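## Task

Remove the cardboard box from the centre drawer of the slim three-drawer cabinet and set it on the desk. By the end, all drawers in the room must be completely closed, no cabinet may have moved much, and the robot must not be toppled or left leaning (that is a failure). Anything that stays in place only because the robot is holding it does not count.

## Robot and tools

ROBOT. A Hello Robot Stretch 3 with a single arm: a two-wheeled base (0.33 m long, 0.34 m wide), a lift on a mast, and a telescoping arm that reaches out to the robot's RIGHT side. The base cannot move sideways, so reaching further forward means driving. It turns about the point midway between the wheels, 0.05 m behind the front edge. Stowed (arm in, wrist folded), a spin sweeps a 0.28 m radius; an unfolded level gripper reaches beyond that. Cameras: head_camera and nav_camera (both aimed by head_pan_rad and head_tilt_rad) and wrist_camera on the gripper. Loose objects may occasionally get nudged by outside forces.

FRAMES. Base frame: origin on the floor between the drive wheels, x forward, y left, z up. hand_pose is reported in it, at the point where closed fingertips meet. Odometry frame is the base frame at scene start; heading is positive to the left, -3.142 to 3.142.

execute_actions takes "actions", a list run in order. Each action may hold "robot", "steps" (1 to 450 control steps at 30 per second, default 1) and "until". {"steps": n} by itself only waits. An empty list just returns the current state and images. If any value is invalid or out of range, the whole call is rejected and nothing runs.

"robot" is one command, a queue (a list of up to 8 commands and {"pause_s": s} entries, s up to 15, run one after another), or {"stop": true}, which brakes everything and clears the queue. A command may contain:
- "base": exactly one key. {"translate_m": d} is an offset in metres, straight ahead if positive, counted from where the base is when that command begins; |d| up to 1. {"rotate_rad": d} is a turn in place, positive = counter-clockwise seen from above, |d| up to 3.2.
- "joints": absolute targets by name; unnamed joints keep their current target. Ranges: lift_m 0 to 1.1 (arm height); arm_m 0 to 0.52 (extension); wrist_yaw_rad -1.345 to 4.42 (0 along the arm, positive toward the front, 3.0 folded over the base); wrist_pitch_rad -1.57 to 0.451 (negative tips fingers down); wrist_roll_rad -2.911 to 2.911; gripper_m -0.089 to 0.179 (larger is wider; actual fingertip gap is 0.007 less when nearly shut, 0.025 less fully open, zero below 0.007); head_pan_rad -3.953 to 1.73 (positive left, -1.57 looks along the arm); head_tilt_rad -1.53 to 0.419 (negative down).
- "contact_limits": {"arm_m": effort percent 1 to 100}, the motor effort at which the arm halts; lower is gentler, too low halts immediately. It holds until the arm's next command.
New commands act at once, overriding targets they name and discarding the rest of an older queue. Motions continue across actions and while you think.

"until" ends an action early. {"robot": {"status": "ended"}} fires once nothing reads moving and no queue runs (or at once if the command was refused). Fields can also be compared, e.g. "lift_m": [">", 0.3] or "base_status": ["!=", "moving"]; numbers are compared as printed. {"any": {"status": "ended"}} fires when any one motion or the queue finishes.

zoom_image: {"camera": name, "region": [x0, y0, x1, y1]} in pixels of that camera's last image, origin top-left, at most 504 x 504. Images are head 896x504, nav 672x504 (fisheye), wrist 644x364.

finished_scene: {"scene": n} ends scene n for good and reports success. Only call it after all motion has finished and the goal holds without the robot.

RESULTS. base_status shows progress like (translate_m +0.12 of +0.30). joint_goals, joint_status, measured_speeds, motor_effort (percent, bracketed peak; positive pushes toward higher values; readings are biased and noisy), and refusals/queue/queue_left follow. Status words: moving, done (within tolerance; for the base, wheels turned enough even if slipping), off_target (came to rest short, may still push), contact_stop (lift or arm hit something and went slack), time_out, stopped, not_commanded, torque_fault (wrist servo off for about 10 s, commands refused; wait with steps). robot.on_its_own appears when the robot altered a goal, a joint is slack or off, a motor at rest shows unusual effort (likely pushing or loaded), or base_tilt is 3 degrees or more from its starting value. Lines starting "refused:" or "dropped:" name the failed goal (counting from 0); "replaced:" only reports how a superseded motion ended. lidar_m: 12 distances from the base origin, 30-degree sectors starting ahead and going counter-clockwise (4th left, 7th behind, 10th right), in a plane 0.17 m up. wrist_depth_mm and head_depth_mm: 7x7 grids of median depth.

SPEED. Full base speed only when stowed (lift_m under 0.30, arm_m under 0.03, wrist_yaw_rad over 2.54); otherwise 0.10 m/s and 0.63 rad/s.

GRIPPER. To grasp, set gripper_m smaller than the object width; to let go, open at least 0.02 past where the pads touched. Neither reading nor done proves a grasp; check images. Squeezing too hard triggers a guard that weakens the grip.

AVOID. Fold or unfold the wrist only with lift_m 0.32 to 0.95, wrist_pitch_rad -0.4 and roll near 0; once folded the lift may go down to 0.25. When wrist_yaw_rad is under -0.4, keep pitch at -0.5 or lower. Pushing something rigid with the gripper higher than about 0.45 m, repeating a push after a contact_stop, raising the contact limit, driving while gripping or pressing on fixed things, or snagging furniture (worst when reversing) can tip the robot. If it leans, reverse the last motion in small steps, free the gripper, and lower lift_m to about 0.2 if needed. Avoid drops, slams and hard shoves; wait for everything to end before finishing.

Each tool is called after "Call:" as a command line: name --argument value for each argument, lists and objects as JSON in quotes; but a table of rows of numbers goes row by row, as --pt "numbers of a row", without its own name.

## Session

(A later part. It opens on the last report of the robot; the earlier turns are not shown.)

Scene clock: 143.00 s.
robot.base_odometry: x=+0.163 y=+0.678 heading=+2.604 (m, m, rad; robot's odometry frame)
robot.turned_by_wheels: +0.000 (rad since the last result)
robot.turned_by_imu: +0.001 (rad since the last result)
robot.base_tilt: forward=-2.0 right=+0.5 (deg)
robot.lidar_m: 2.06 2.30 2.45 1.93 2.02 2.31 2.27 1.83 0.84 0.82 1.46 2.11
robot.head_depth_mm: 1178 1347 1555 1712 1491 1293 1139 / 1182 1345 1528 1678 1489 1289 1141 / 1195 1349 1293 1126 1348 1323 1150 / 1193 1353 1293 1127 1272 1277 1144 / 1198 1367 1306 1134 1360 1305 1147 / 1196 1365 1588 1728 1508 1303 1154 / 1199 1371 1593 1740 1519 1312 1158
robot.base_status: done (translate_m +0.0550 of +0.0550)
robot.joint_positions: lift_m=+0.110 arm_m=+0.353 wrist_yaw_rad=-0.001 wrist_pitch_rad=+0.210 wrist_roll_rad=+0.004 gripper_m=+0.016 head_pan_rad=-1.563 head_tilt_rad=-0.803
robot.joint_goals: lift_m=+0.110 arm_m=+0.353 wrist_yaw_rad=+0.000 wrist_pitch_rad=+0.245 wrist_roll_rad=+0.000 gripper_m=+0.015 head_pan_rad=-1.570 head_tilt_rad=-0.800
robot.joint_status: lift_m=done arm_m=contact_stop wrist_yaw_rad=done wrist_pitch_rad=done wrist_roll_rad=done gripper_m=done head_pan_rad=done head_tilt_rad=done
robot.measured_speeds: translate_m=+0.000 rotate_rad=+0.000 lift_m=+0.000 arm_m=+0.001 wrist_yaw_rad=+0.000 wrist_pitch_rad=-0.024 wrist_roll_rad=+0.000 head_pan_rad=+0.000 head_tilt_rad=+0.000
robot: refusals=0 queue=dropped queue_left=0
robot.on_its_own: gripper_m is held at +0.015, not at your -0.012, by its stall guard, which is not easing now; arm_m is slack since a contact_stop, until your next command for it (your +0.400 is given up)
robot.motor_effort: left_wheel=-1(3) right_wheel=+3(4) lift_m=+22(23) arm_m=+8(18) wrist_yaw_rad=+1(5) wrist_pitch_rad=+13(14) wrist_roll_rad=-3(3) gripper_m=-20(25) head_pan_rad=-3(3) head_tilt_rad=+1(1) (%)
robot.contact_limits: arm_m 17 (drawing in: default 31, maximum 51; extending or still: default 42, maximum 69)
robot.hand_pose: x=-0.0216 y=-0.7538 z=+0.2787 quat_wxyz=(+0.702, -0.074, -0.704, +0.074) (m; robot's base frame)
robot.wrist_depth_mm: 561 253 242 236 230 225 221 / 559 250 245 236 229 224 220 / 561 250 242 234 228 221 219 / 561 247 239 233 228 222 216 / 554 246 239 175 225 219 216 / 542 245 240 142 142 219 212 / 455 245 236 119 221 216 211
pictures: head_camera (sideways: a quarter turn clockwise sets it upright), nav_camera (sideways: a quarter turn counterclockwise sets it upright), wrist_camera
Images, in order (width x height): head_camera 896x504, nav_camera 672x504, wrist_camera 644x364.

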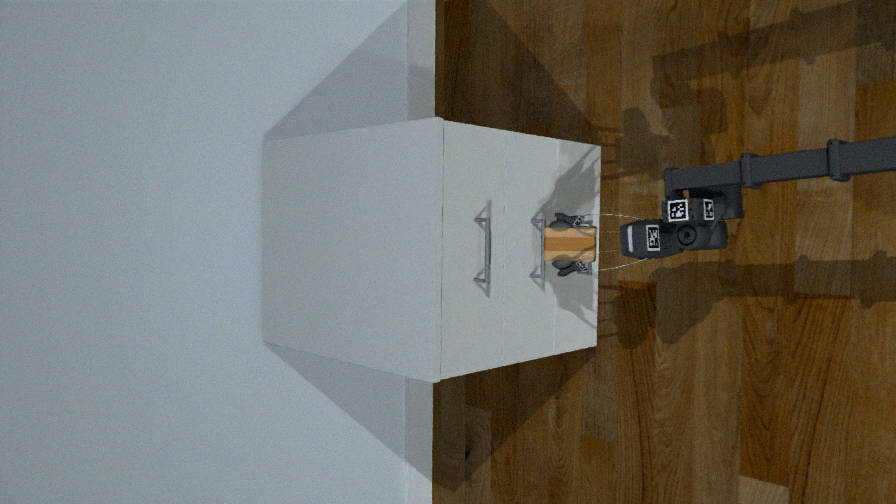

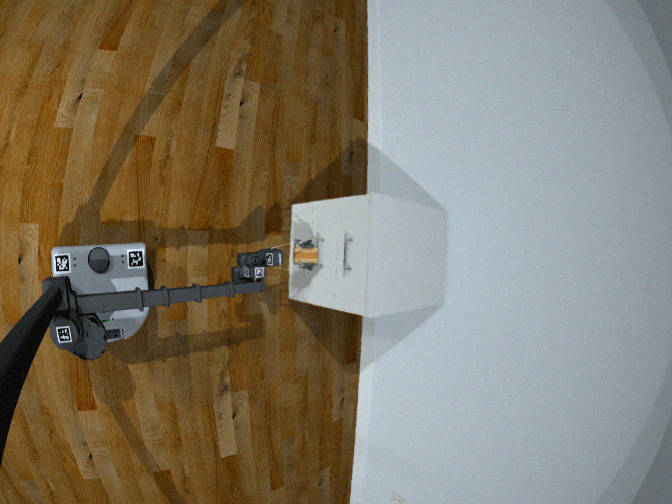

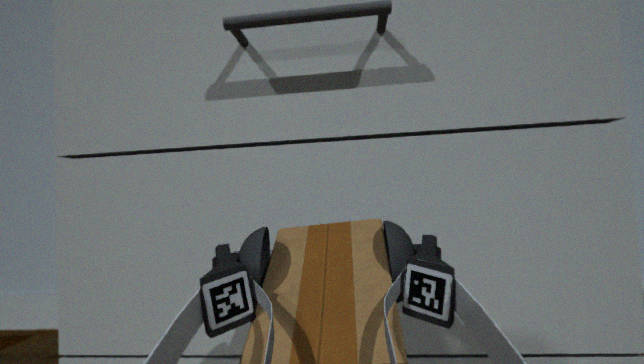

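Call:
execute_actions --actions '[{"robot":[{"joints":{"arm_m":0.0,"head_pan_rad":-0.2,"head_tilt_rad":-0.45}},{"joints":{"lift_m":0.95}}],"steps":450,"until":{"robot":{"status":"ended"}}}]'

Scene clock: 157.17 s.
robot.base_odometry: x=+0.163 y=+0.678 heading=+2.604 (m, m, rad; robot's odometry frame)
robot.turned_by_wheels: +0.000 (rad since the last result)
robot.turned_by_imu: +0.003 (rad since the last result)
robot.base_tilt: forward=-2.0 right=+0.5 (deg)
robot.lidar_m: 2.06 2.30 2.45 1.93 2.02 2.32 2.27 1.83 0.84 0.82 1.46 2.10
robot.head_depth_mm: 2238 2366 2604 2726 2079 1640 1348 / 2208 2315 2510 2670 2099 1646 1360 / 2160 2282 2533 2664 2124 1656 1361 / 2117 2260 2473 2626 2110 1655 1359 / 2079 2212 2430 2591 2126 1666 1374 / 2052 2192 2393 2548 2132 1671 1369 / 2040 2176 1916 2483 2130 1678 1379
robot.base_status: done (translate_m +0.0550 of +0.0550)
robot.joint_positions: lift_m=+0.950 arm_m=+0.000 wrist_yaw_rad=+0.000 wrist_pitch_rad=+0.214 wrist_roll_rad=+0.004 gripper_m=+0.016 head_pan_rad=-0.207 head_tilt_rad=-0.458
robot.joint_goals: lift_m=+0.950 arm_m=+0.000 wrist_yaw_rad=+0.000 wrist_pitch_rad=+0.245 wrist_roll_rad=+0.000 gripper_m=+0.015 head_pan_rad=-0.200 head_tilt_rad=-0.450
robot.joint_status: lift_m=done arm_m=done wrist_yaw_rad=done wrist_pitch_rad=done wrist_roll_rad=done gripper_m=done head_pan_rad=done head_tilt_rad=done
robot.measured_speeds: translate_m=+0.000 rotate_rad=+0.000 lift_m=+0.000 arm_m=+0.000 wrist_yaw_rad=+0.000 wrist_pitch_rad=+0.000 wrist_roll_rad=+0.000 head_pan_rad=+0.000 head_tilt_rad=+0.000
robot: refusals=0 queue=done queue_left=0
robot.on_its_own: gripper_m is held at +0.015, not at your -0.012, by its stall guard, which is not easing now
robot.motor_effort: left_wheel=-2(2) right_wheel=+3(3) lift_m=+30(29) arm_m=-6(4) wrist_yaw_rad=-1(0) wrist_pitch_rad=+12(13) wrist_roll_rad=-3(2) gripper_m=-20(19) head_pan_rad=+3(39) head_tilt_rad=+3(23) (%)
robot.hand_pose: x=-0.0214 y=-0.4008 z=+1.1194 quat_wxyz=(+0.702, -0.075, -0.704, +0.075) (m; robot's base frame)
robot.wrist_depth_mm: - - - - - - - / - - - - - - - / - - - - - - - / - - - - - - - / - - - 175 - - - / - - - 142 142 - - / - - - 120 - - -
pictures: head_camera (sideways: a quarter turn clockwise sets it upright), nav_camera (sideways: a quarter turn counterclockwise sets it upright), wrist_camera
Images, in order (width x height): head_camera 896x504, nav_camera 672x504, wrist_camera 644x364.

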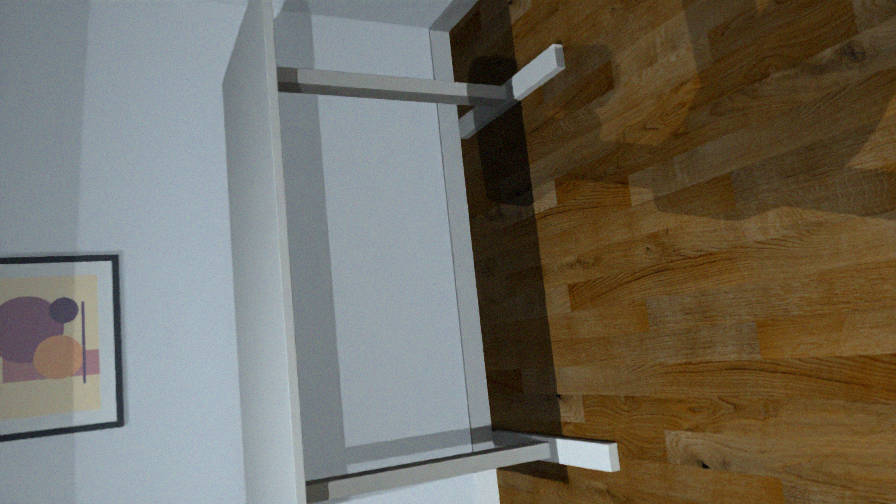

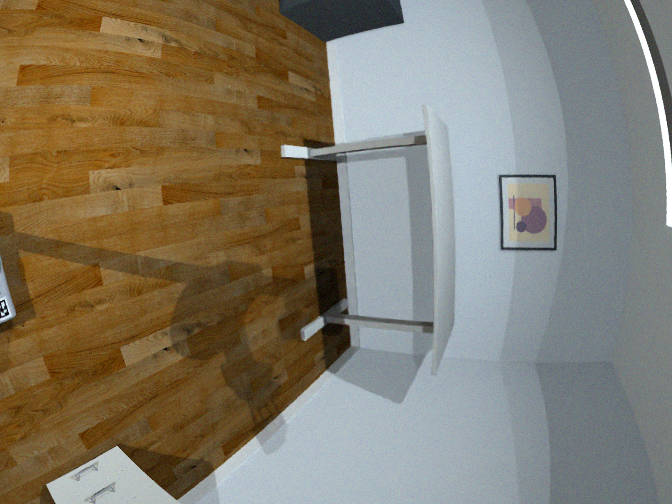

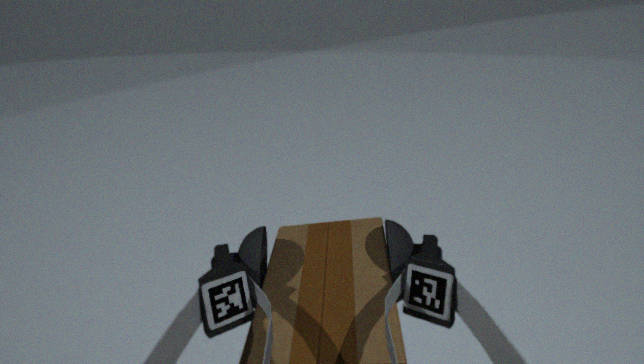

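Call:
execute_actions --actions '[{"robot":[{"base":{"translate_m":1.0},"joints":{"lift_m":1.0}},{"base":{"rotate_rad":1.57},"joints":{"head_pan_rad":-1.57,"head_tilt_rad":-0.6}},{"base":{"translate_m":-0.3}}],"steps":450,"until":{"robot":{"status":"ended"}}},{"steps":300,"until":{"robot":{"status":"ended"}}}]'

Scene clock: 183.60 s.
robot.base_odometry: x=-0.542 y=+1.448 heading=-2.109 (m, m, rad; robot's odometry frame)
robot.turned_by_wheels: +1.570 (rad since the last result)
robot.turned_by_imu: +1.564 (rad since the last result)
robot.base_tilt: forward=-2.0 right=+0.5 (deg)
robot.lidar_m: 2.63 2.53 3.37 3.30 1.02 1.17 1.14 1.21 1.21 1.48 1.15 1.84
robot.head_depth_mm: 1228 1289 893 - - - - / 1227 1301 899 1648 - - - / 1229 1301 - - - - - / 1242 1309 359 - - 1481 1255 / 1242 1322 825 1695 1796 1481 1251 / 1248 1326 875 1716 1816 1488 1266 / 1247 1336 883 1723 1670 1452 1265
robot.base_status: done (translate_m -0.3000 of -0.3000)
robot.joint_positions: lift_m=+1.000 arm_m=+0.000 wrist_yaw_rad=+0.000 wrist_pitch_rad=+0.214 wrist_roll_rad=+0.004 gripper_m=+0.016 head_pan_rad=-1.563 head_tilt_rad=-0.593
robot.joint_goals: lift_m=+1.000 arm_m=+0.000 wrist_yaw_rad=+0.000 wrist_pitch_rad=+0.245 wrist_roll_rad=+0.000 gripper_m=+0.015 head_pan_rad=-1.570 head_tilt_rad=-0.600
robot.joint_status: lift_m=done arm_m=done wrist_yaw_rad=done wrist_pitch_rad=done wrist_roll_rad=done gripper_m=done head_pan_rad=done head_tilt_rad=done
robot.measured_speeds: translate_m=+0.000 rotate_rad=+0.000 lift_m=+0.000 arm_m=+0.000 wrist_yaw_rad=+0.000 wrist_pitch_rad=+0.000 wrist_roll_rad=+0.000 head_pan_rad=+0.000 head_tilt_rad=+0.000
robot: refusals=0 queue=done queue_left=0
robot.on_its_own: gripper_m is held at +0.015, not at your -0.012, by its stall guard, which is not easing now
robot.motor_effort: left_wheel=-1(5) right_wheel=+3(8) lift_m=+29(32) arm_m=-5(6) wrist_yaw_rad=-1(0) wrist_pitch_rad=+11(11) wrist_roll_rad=-3(3) gripper_m=-21(20) head_pan_rad=-3(43) head_tilt_rad=-3(15) (%)
robot.hand_pose: x=-0.0214 y=-0.4008 z=+1.1694 quat_wxyz=(+0.702, -0.075, -0.704, +0.075) (m; robot's base frame)
robot.wrist_depth_mm: - - - - - - - / - - - - - - - / - - - - - - - / - - - - - - - / - - - 176 - - - / - - 519 143 142 823 781 / 653 617 525 120 485 532 520
pictures: head_camera (sideways: a quarter turn clockwise sets it upright), nav_camera (sideways: a quarter turn counterclockwise sets it upright), wrist_camera
Images, in order (width x height): head_camera 896x504, nav_camera 672x504, wrist_camera 644x364.

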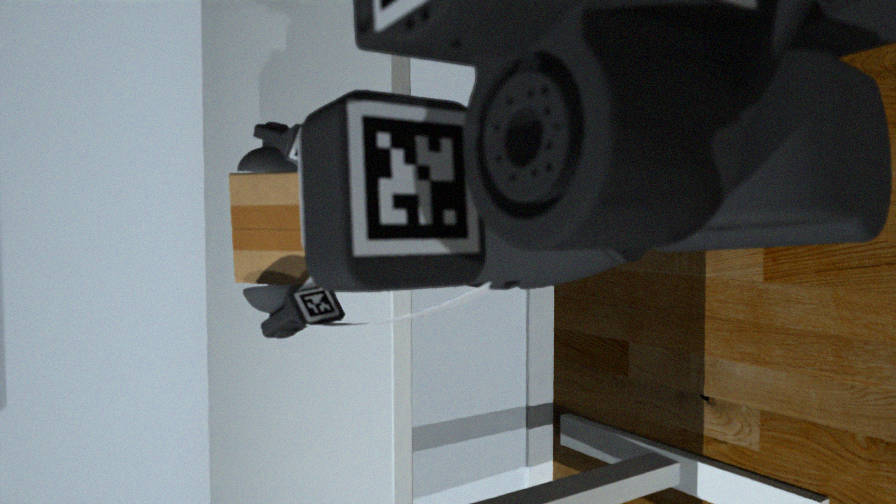

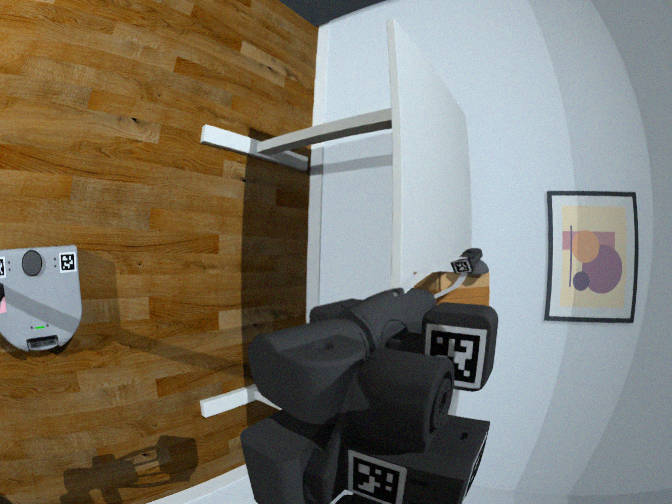

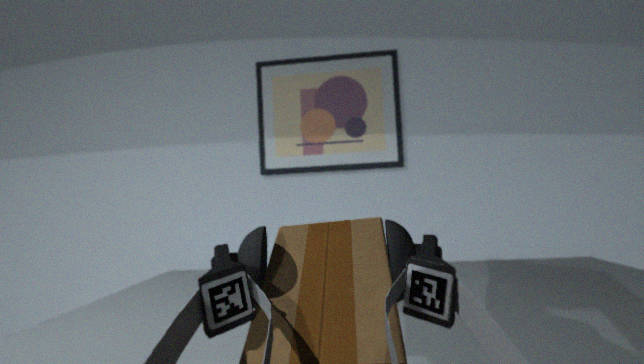

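Call:
execute_actions --actions '[{"robot":[{"joints":{"lift_m":1.09,"wrist_pitch_rad":-0.19}},{"joints":{"arm_m":0.38,"head_tilt_rad":-0.5}}],"steps":450,"until":{"robot":{"status":"ended"}}}]'

Scene clock: 197.93 s.
robot.base_odometry: x=-0.542 y=+1.448 heading=-2.109 (m, m, rad; robot's odometry frame)
robot.turned_by_wheels: +0.000 (rad since the last result)
robot.turned_by_imu: +0.002 (rad since the last result)
robot.base_tilt: forward=-1.9 right=+0.6 (deg)
robot.lidar_m: 2.63 2.53 3.37 3.30 1.02 1.16 1.14 1.21 1.21 1.48 1.15 1.84
robot.head_depth_mm: - 1338 1066 783 1780 1561 1308 / 1185 1330 1076 789 1768 1577 1309 / - - 1082 791 1780 1576 1312 / 1201 - 954 800 1791 1585 1318 / 1220 1343 1105 804 1796 1588 1318 / 1241 1346 1113 808 1798 1600 1324 / 1254 1355 1126 817 1795 1478 1328
robot.base_status: done (translate_m -0.3000 of -0.3000)
robot.joint_positions: lift_m=+1.090 arm_m=+0.380 wrist_yaw_rad=+0.000 wrist_pitch_rad=-0.211 wrist_roll_rad=+0.004 gripper_m=+0.016 head_pan_rad=-1.563 head_tilt_rad=-0.507
robot.joint_goals: lift_m=+1.090 arm_m=+0.380 wrist_yaw_rad=+0.000 wrist_pitch_rad=-0.190 wrist_roll_rad=+0.000 gripper_m=+0.015 head_pan_rad=-1.570 head_tilt_rad=-0.500
robot.joint_status: lift_m=done arm_m=done wrist_yaw_rad=done wrist_pitch_rad=done wrist_roll_rad=done gripper_m=done head_pan_rad=done head_tilt_rad=done
robot.measured_speeds: translate_m=+0.000 rotate_rad=+0.000 lift_m=+0.000 arm_m=+0.000 wrist_yaw_rad=+0.000 wrist_pitch_rad=+0.000 wrist_roll_rad=+0.000 head_pan_rad=+0.000 head_tilt_rad=+0.000
robot: refusals=0 queue=done queue_left=0
robot.on_its_own: gripper_m is held at +0.015, not at your -0.012, by its stall guard, which is not easing now
robot.motor_effort: left_wheel=-2(1) right_wheel=+3(4) lift_m=+30(27) arm_m=+5(7) wrist_yaw_rad=+0(0) wrist_pitch_rad=+8(10) wrist_roll_rad=-2(3) gripper_m=-20(20) head_pan_rad=-4(4) head_tilt_rad=+3(12) (%)
robot.hand_pose: x=-0.0215 y=-0.7701 z=+1.1512 quat_wxyz=(+0.702, +0.075, -0.704, -0.075) (m; robot's base frame)
robot.wrist_depth_mm: 806 810 792 751 753 753 728 / 900 817 822 820 821 784 786 / 933 868 899 857 833 818 825 / 993 857 826 796 765 753 717 / 633 592 617 174 560 532 524 / 468 462 298 142 142 424 416 / 378 373 352 120 328 351 341
pictures: head_camera (sideways: a quarter turn clockwise sets it upright), nav_camera (sideways: a quarter turn counterclockwise sets it upright), wrist_camera
Images, in order (width x height): head_camera 896x504, nav_camera 672x504, wrist_camera 644x364.

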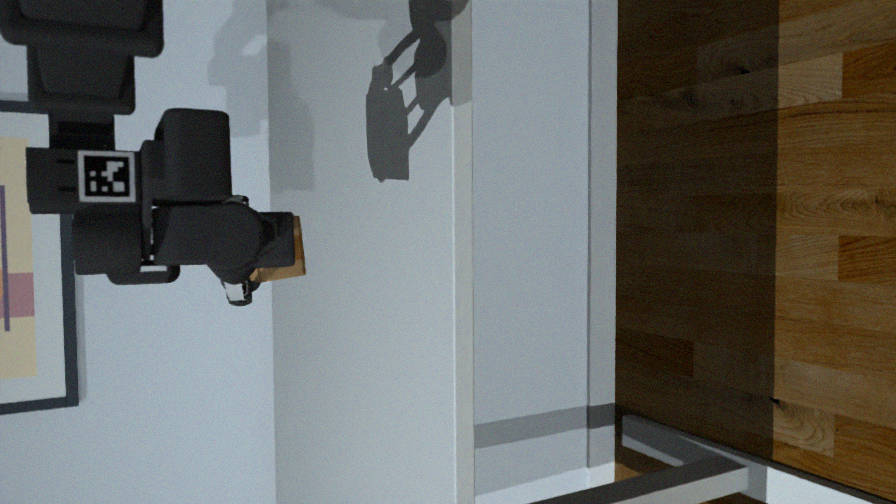

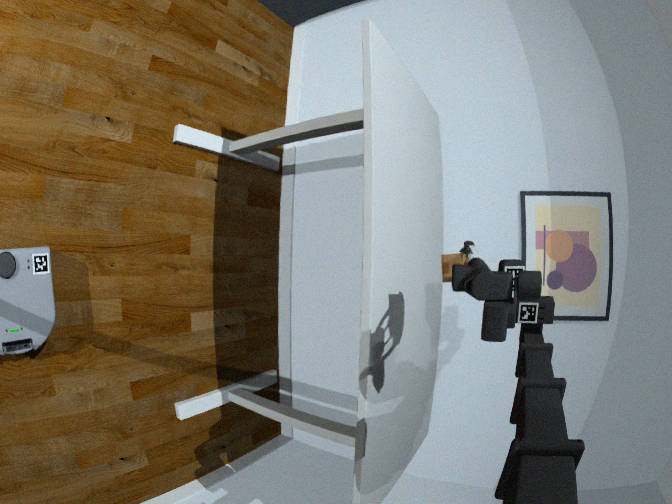

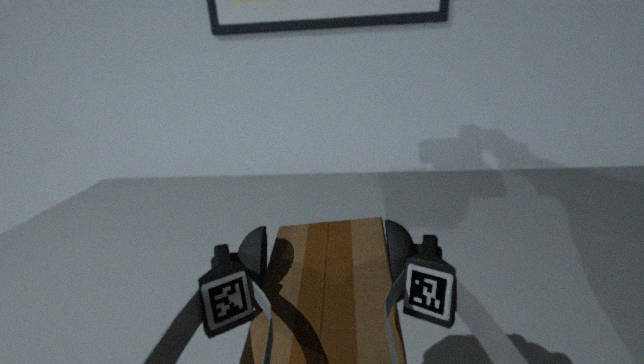

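Call:
execute_actions --actions '[{"robot":[{"joints":{"arm_m":0.44}},{"joints":{"lift_m":0.95,"head_tilt_rad":-0.65}}],"steps":450,"until":{"robot":{"status":"ended"}}}]'

Scene clock: 205.43 s.
robot.base_odometry: x=-0.542 y=+1.448 heading=-2.109 (m, m, rad; robot's odometry frame)
robot.turned_by_wheels: +0.000 (rad since the last result)
robot.turned_by_imu: +0.001 (rad since the last result)
robot.base_tilt: forward=-2.0 right=+0.6 (deg)
robot.lidar_m: 2.63 2.54 3.37 3.29 1.02 1.17 1.14 1.22 1.21 1.48 1.15 1.84
robot.head_depth_mm: 1230 1218 - 1759 1700 1402 1213 / 1233 - 762 1740 1696 1417 1212 / 1241 - 727 1745 1702 1422 1220 / 1240 1324 722 1758 1721 1432 1224 / 1256 1177 771 1762 1715 1422 1221 / 1252 1184 778 1767 1727 1431 1228 / 1260 1195 782 1747 1566 1435 1225
robot.base_status: done (translate_m -0.3000 of -0.3000)
robot.joint_positions: lift_m=+0.950 arm_m=+0.440 wrist_yaw_rad=+0.000 wrist_pitch_rad=-0.211 wrist_roll_rad=+0.004 gripper_m=+0.016 head_pan_rad=-1.563 head_tilt_rad=-0.642
robot.joint_goals: lift_m=+0.950 arm_m=+0.440 wrist_yaw_rad=+0.000 wrist_pitch_rad=-0.190 wrist_roll_rad=+0.000 gripper_m=+0.015 head_pan_rad=-1.570 head_tilt_rad=-0.650
robot.joint_status: lift_m=done arm_m=done wrist_yaw_rad=done wrist_pitch_rad=done wrist_roll_rad=done gripper_m=done head_pan_rad=done head_tilt_rad=done
robot.measured_speeds: translate_m=+0.000 rotate_rad=+0.000 lift_m=+0.000 arm_m=+0.000 wrist_yaw_rad=+0.000 wrist_pitch_rad=+0.000 wrist_roll_rad=+0.000 head_pan_rad=+0.000 head_tilt_rad=+0.000
robot: refusals=0 queue=done queue_left=0
robot.on_its_own: gripper_m is held at +0.015, not at your -0.012, by its stall guard, which is not easing now
robot.motor_effort: left_wheel=-1(1) right_wheel=+3(3) lift_m=+20(30) arm_m=+4(6) wrist_yaw_rad=+0(1) wrist_pitch_rad=+8(7) wrist_roll_rad=-3(3) gripper_m=-20(20) head_pan_rad=-3(3) head_tilt_rad=-3(14) (%)
robot.hand_pose: x=-0.0215 y=-0.8301 z=+1.0116 quat_wxyz=(+0.702, +0.075, -0.704, -0.075) (m; robot's base frame)
robot.wrist_depth_mm: 763 756 742 707 707 691 667 / 785 796 753 756 728 737 712 / 838 818 754 707 655 620 603 / 473 457 438 424 408 394 380 / 330 319 320 175 300 287 276 / 247 245 195 142 142 223 220 / 200 198 184 120 178 184 181
pictures: head_camera (sideways: a quarter turn clockwise sets it upright), nav_camera (sideways: a quarter turn counterclockwise sets it upright), wrist_camera
Images, in order (width x height): head_camera 896x504, nav_camera 672x504, wrist_camera 644x364.

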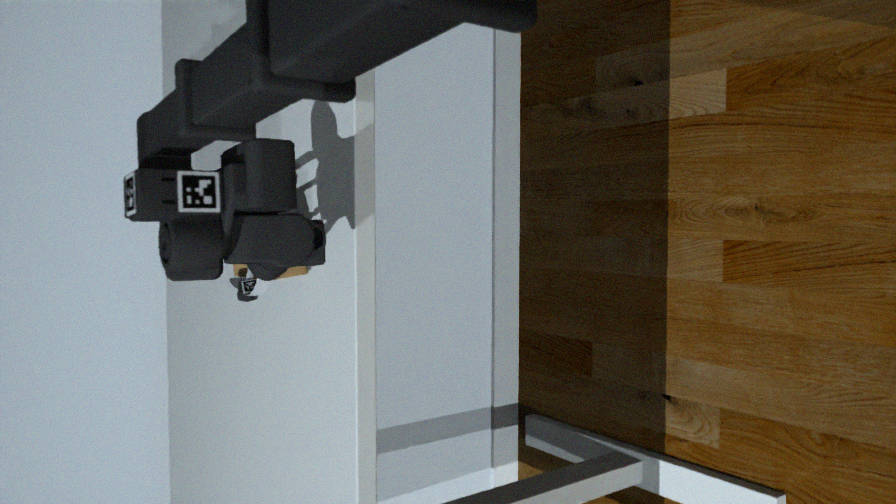

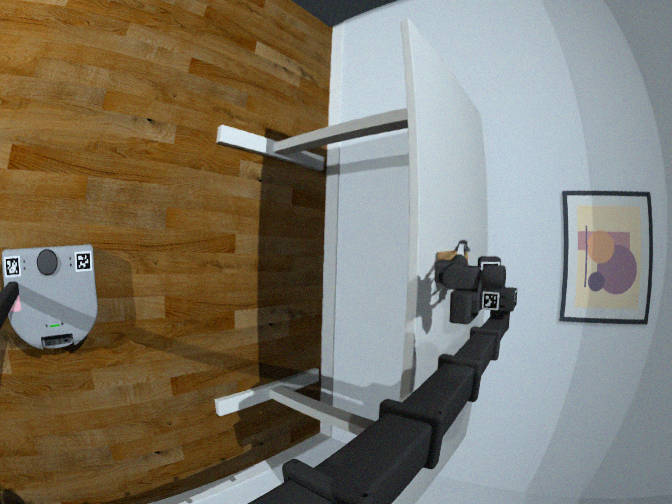

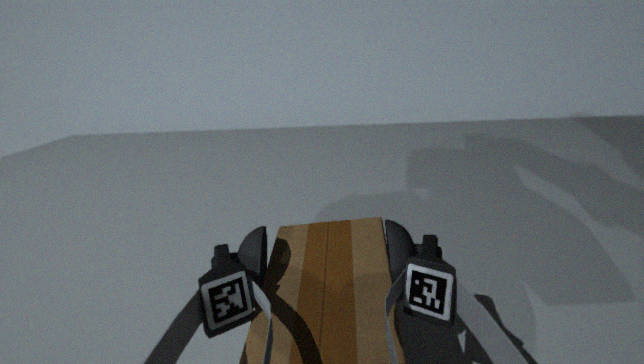

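Call:
execute_actions --actions '[{"robot":[{"joints":{"lift_m":0.941}},{"joints":{"gripper_m":0.08}},{"pause_s":0.4},{"joints":{"lift_m":1.02}}],"steps":450,"until":{"robot":{"status":"ended"}}}]'

Scene clock: 211.00 s.
robot.base_odometry: x=-0.542 y=+1.448 heading=-2.109 (m, m, rad; robot's odometry frame)
robot.turned_by_wheels: +0.000 (rad since the last result)
robot.turned_by_imu: +0.001 (rad since the last result)
robot.base_tilt: forward=-2.0 right=+0.6 (deg)
robot.lidar_m: 2.63 2.53 3.36 3.30 1.02 1.17 1.14 1.21 1.21 1.48 1.15 1.84
robot.head_depth_mm: 1200 - 788 1722 1688 1418 1212 / 1204 1069 796 1735 1713 1420 1215 / 1199 1007 764 1748 1709 1420 1223 / 1212 - 763 1752 1707 1429 1221 / 1252 1174 774 1759 1715 1432 1228 / 1249 1190 777 1761 1720 1431 1224 / 1257 1196 780 1750 1578 1432 1228
robot.base_status: done (translate_m -0.3000 of -0.3000)
robot.joint_positions: lift_m=+1.020 arm_m=+0.440 wrist_yaw_rad=+0.000 wrist_pitch_rad=-0.209 wrist_roll_rad=+0.004 gripper_m=+0.080 head_pan_rad=-1.563 head_tilt_rad=-0.642
robot.joint_goals: lift_m=+1.020 arm_m=+0.440 wrist_yaw_rad=+0.000 wrist_pitch_rad=-0.190 wrist_roll_rad=+0.000 gripper_m=+0.080 head_pan_rad=-1.570 head_tilt_rad=-0.650
robot.joint_status: lift_m=done arm_m=done wrist_yaw_rad=done wrist_pitch_rad=done wrist_roll_rad=done gripper_m=done head_pan_rad=done head_tilt_rad=done
robot.measured_speeds: translate_m=+0.000 rotate_rad=+0.000 lift_m=+0.000 arm_m=+0.000 wrist_yaw_rad=+0.000 wrist_pitch_rad=+0.000 wrist_roll_rad=+0.000 head_pan_rad=+0.000 head_tilt_rad=+0.000
robot: refusals=0 queue=done queue_left=0
robot.motor_effort: left_wheel=-1(1) right_wheel=+3(3) lift_m=+29(30) arm_m=+4(4) wrist_yaw_rad=+0(0) wrist_pitch_rad=+7(8) wrist_roll_rad=-3(3) gripper_m=+0(82) head_pan_rad=-3(4) head_tilt_rad=-3(3) (%)
robot.hand_pose: x=-0.0215 y=-0.8303 z=+1.0818 quat_wxyz=(+0.702, +0.074, -0.704, -0.074) (m; robot's base frame)
robot.wrist_depth_mm: 751 737 723 709 708 708 682 / 805 801 776 752 742 724 693 / 863 846 808 796 775 764 740 / 706 662 653 625 586 571 552 / 464 460 475 442 455 411 405 / 362 360 341 337 328 323 318 / 292 287 272 215 272 265 263
pictures: head_camera (sideways: a quarter turn clockwise sets it upright), nav_camera (sideways: a quarter turn counterclockwise sets it upright), wrist_camera
Images, in order (width x height): head_camera 896x504, nav_camera 672x504, wrist_camera 644x364.

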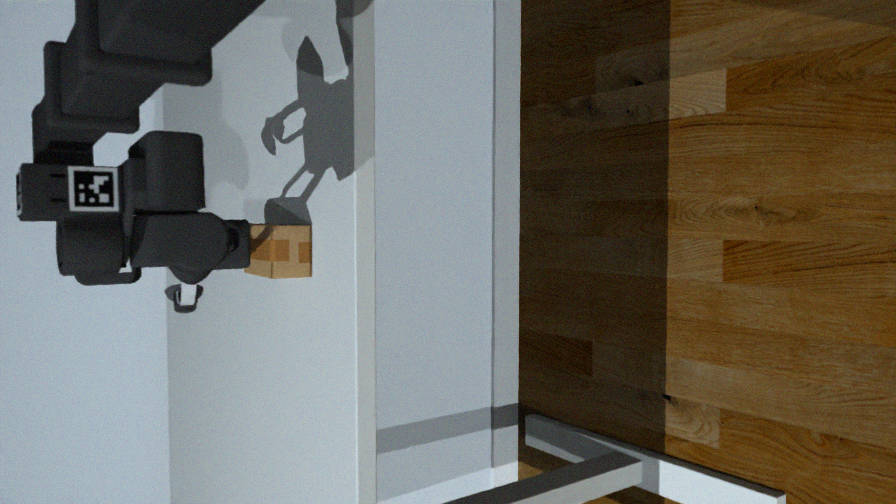

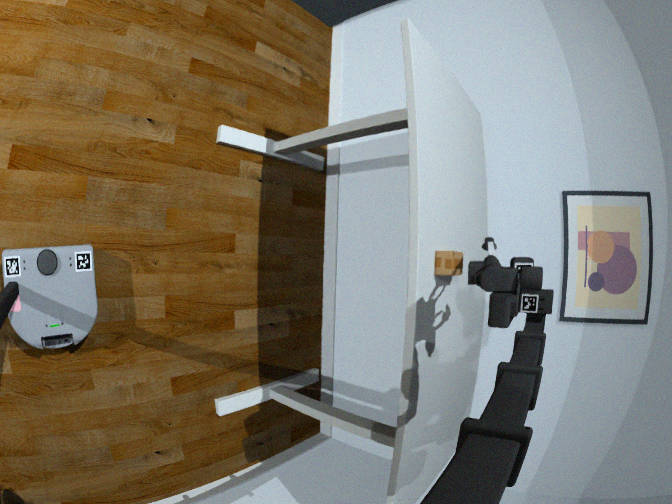

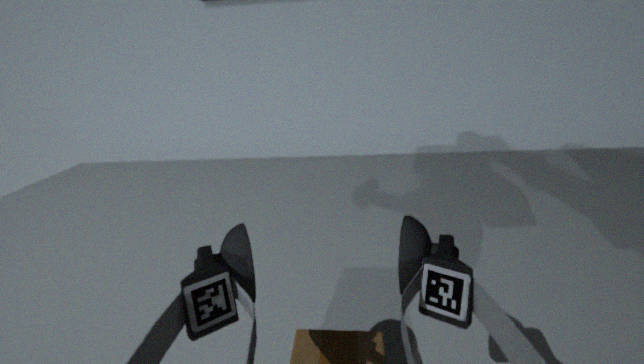

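Box rests on the desk, well inside the edge.

Call:
finished_scene --scene 2

The scene is finished: the task was done.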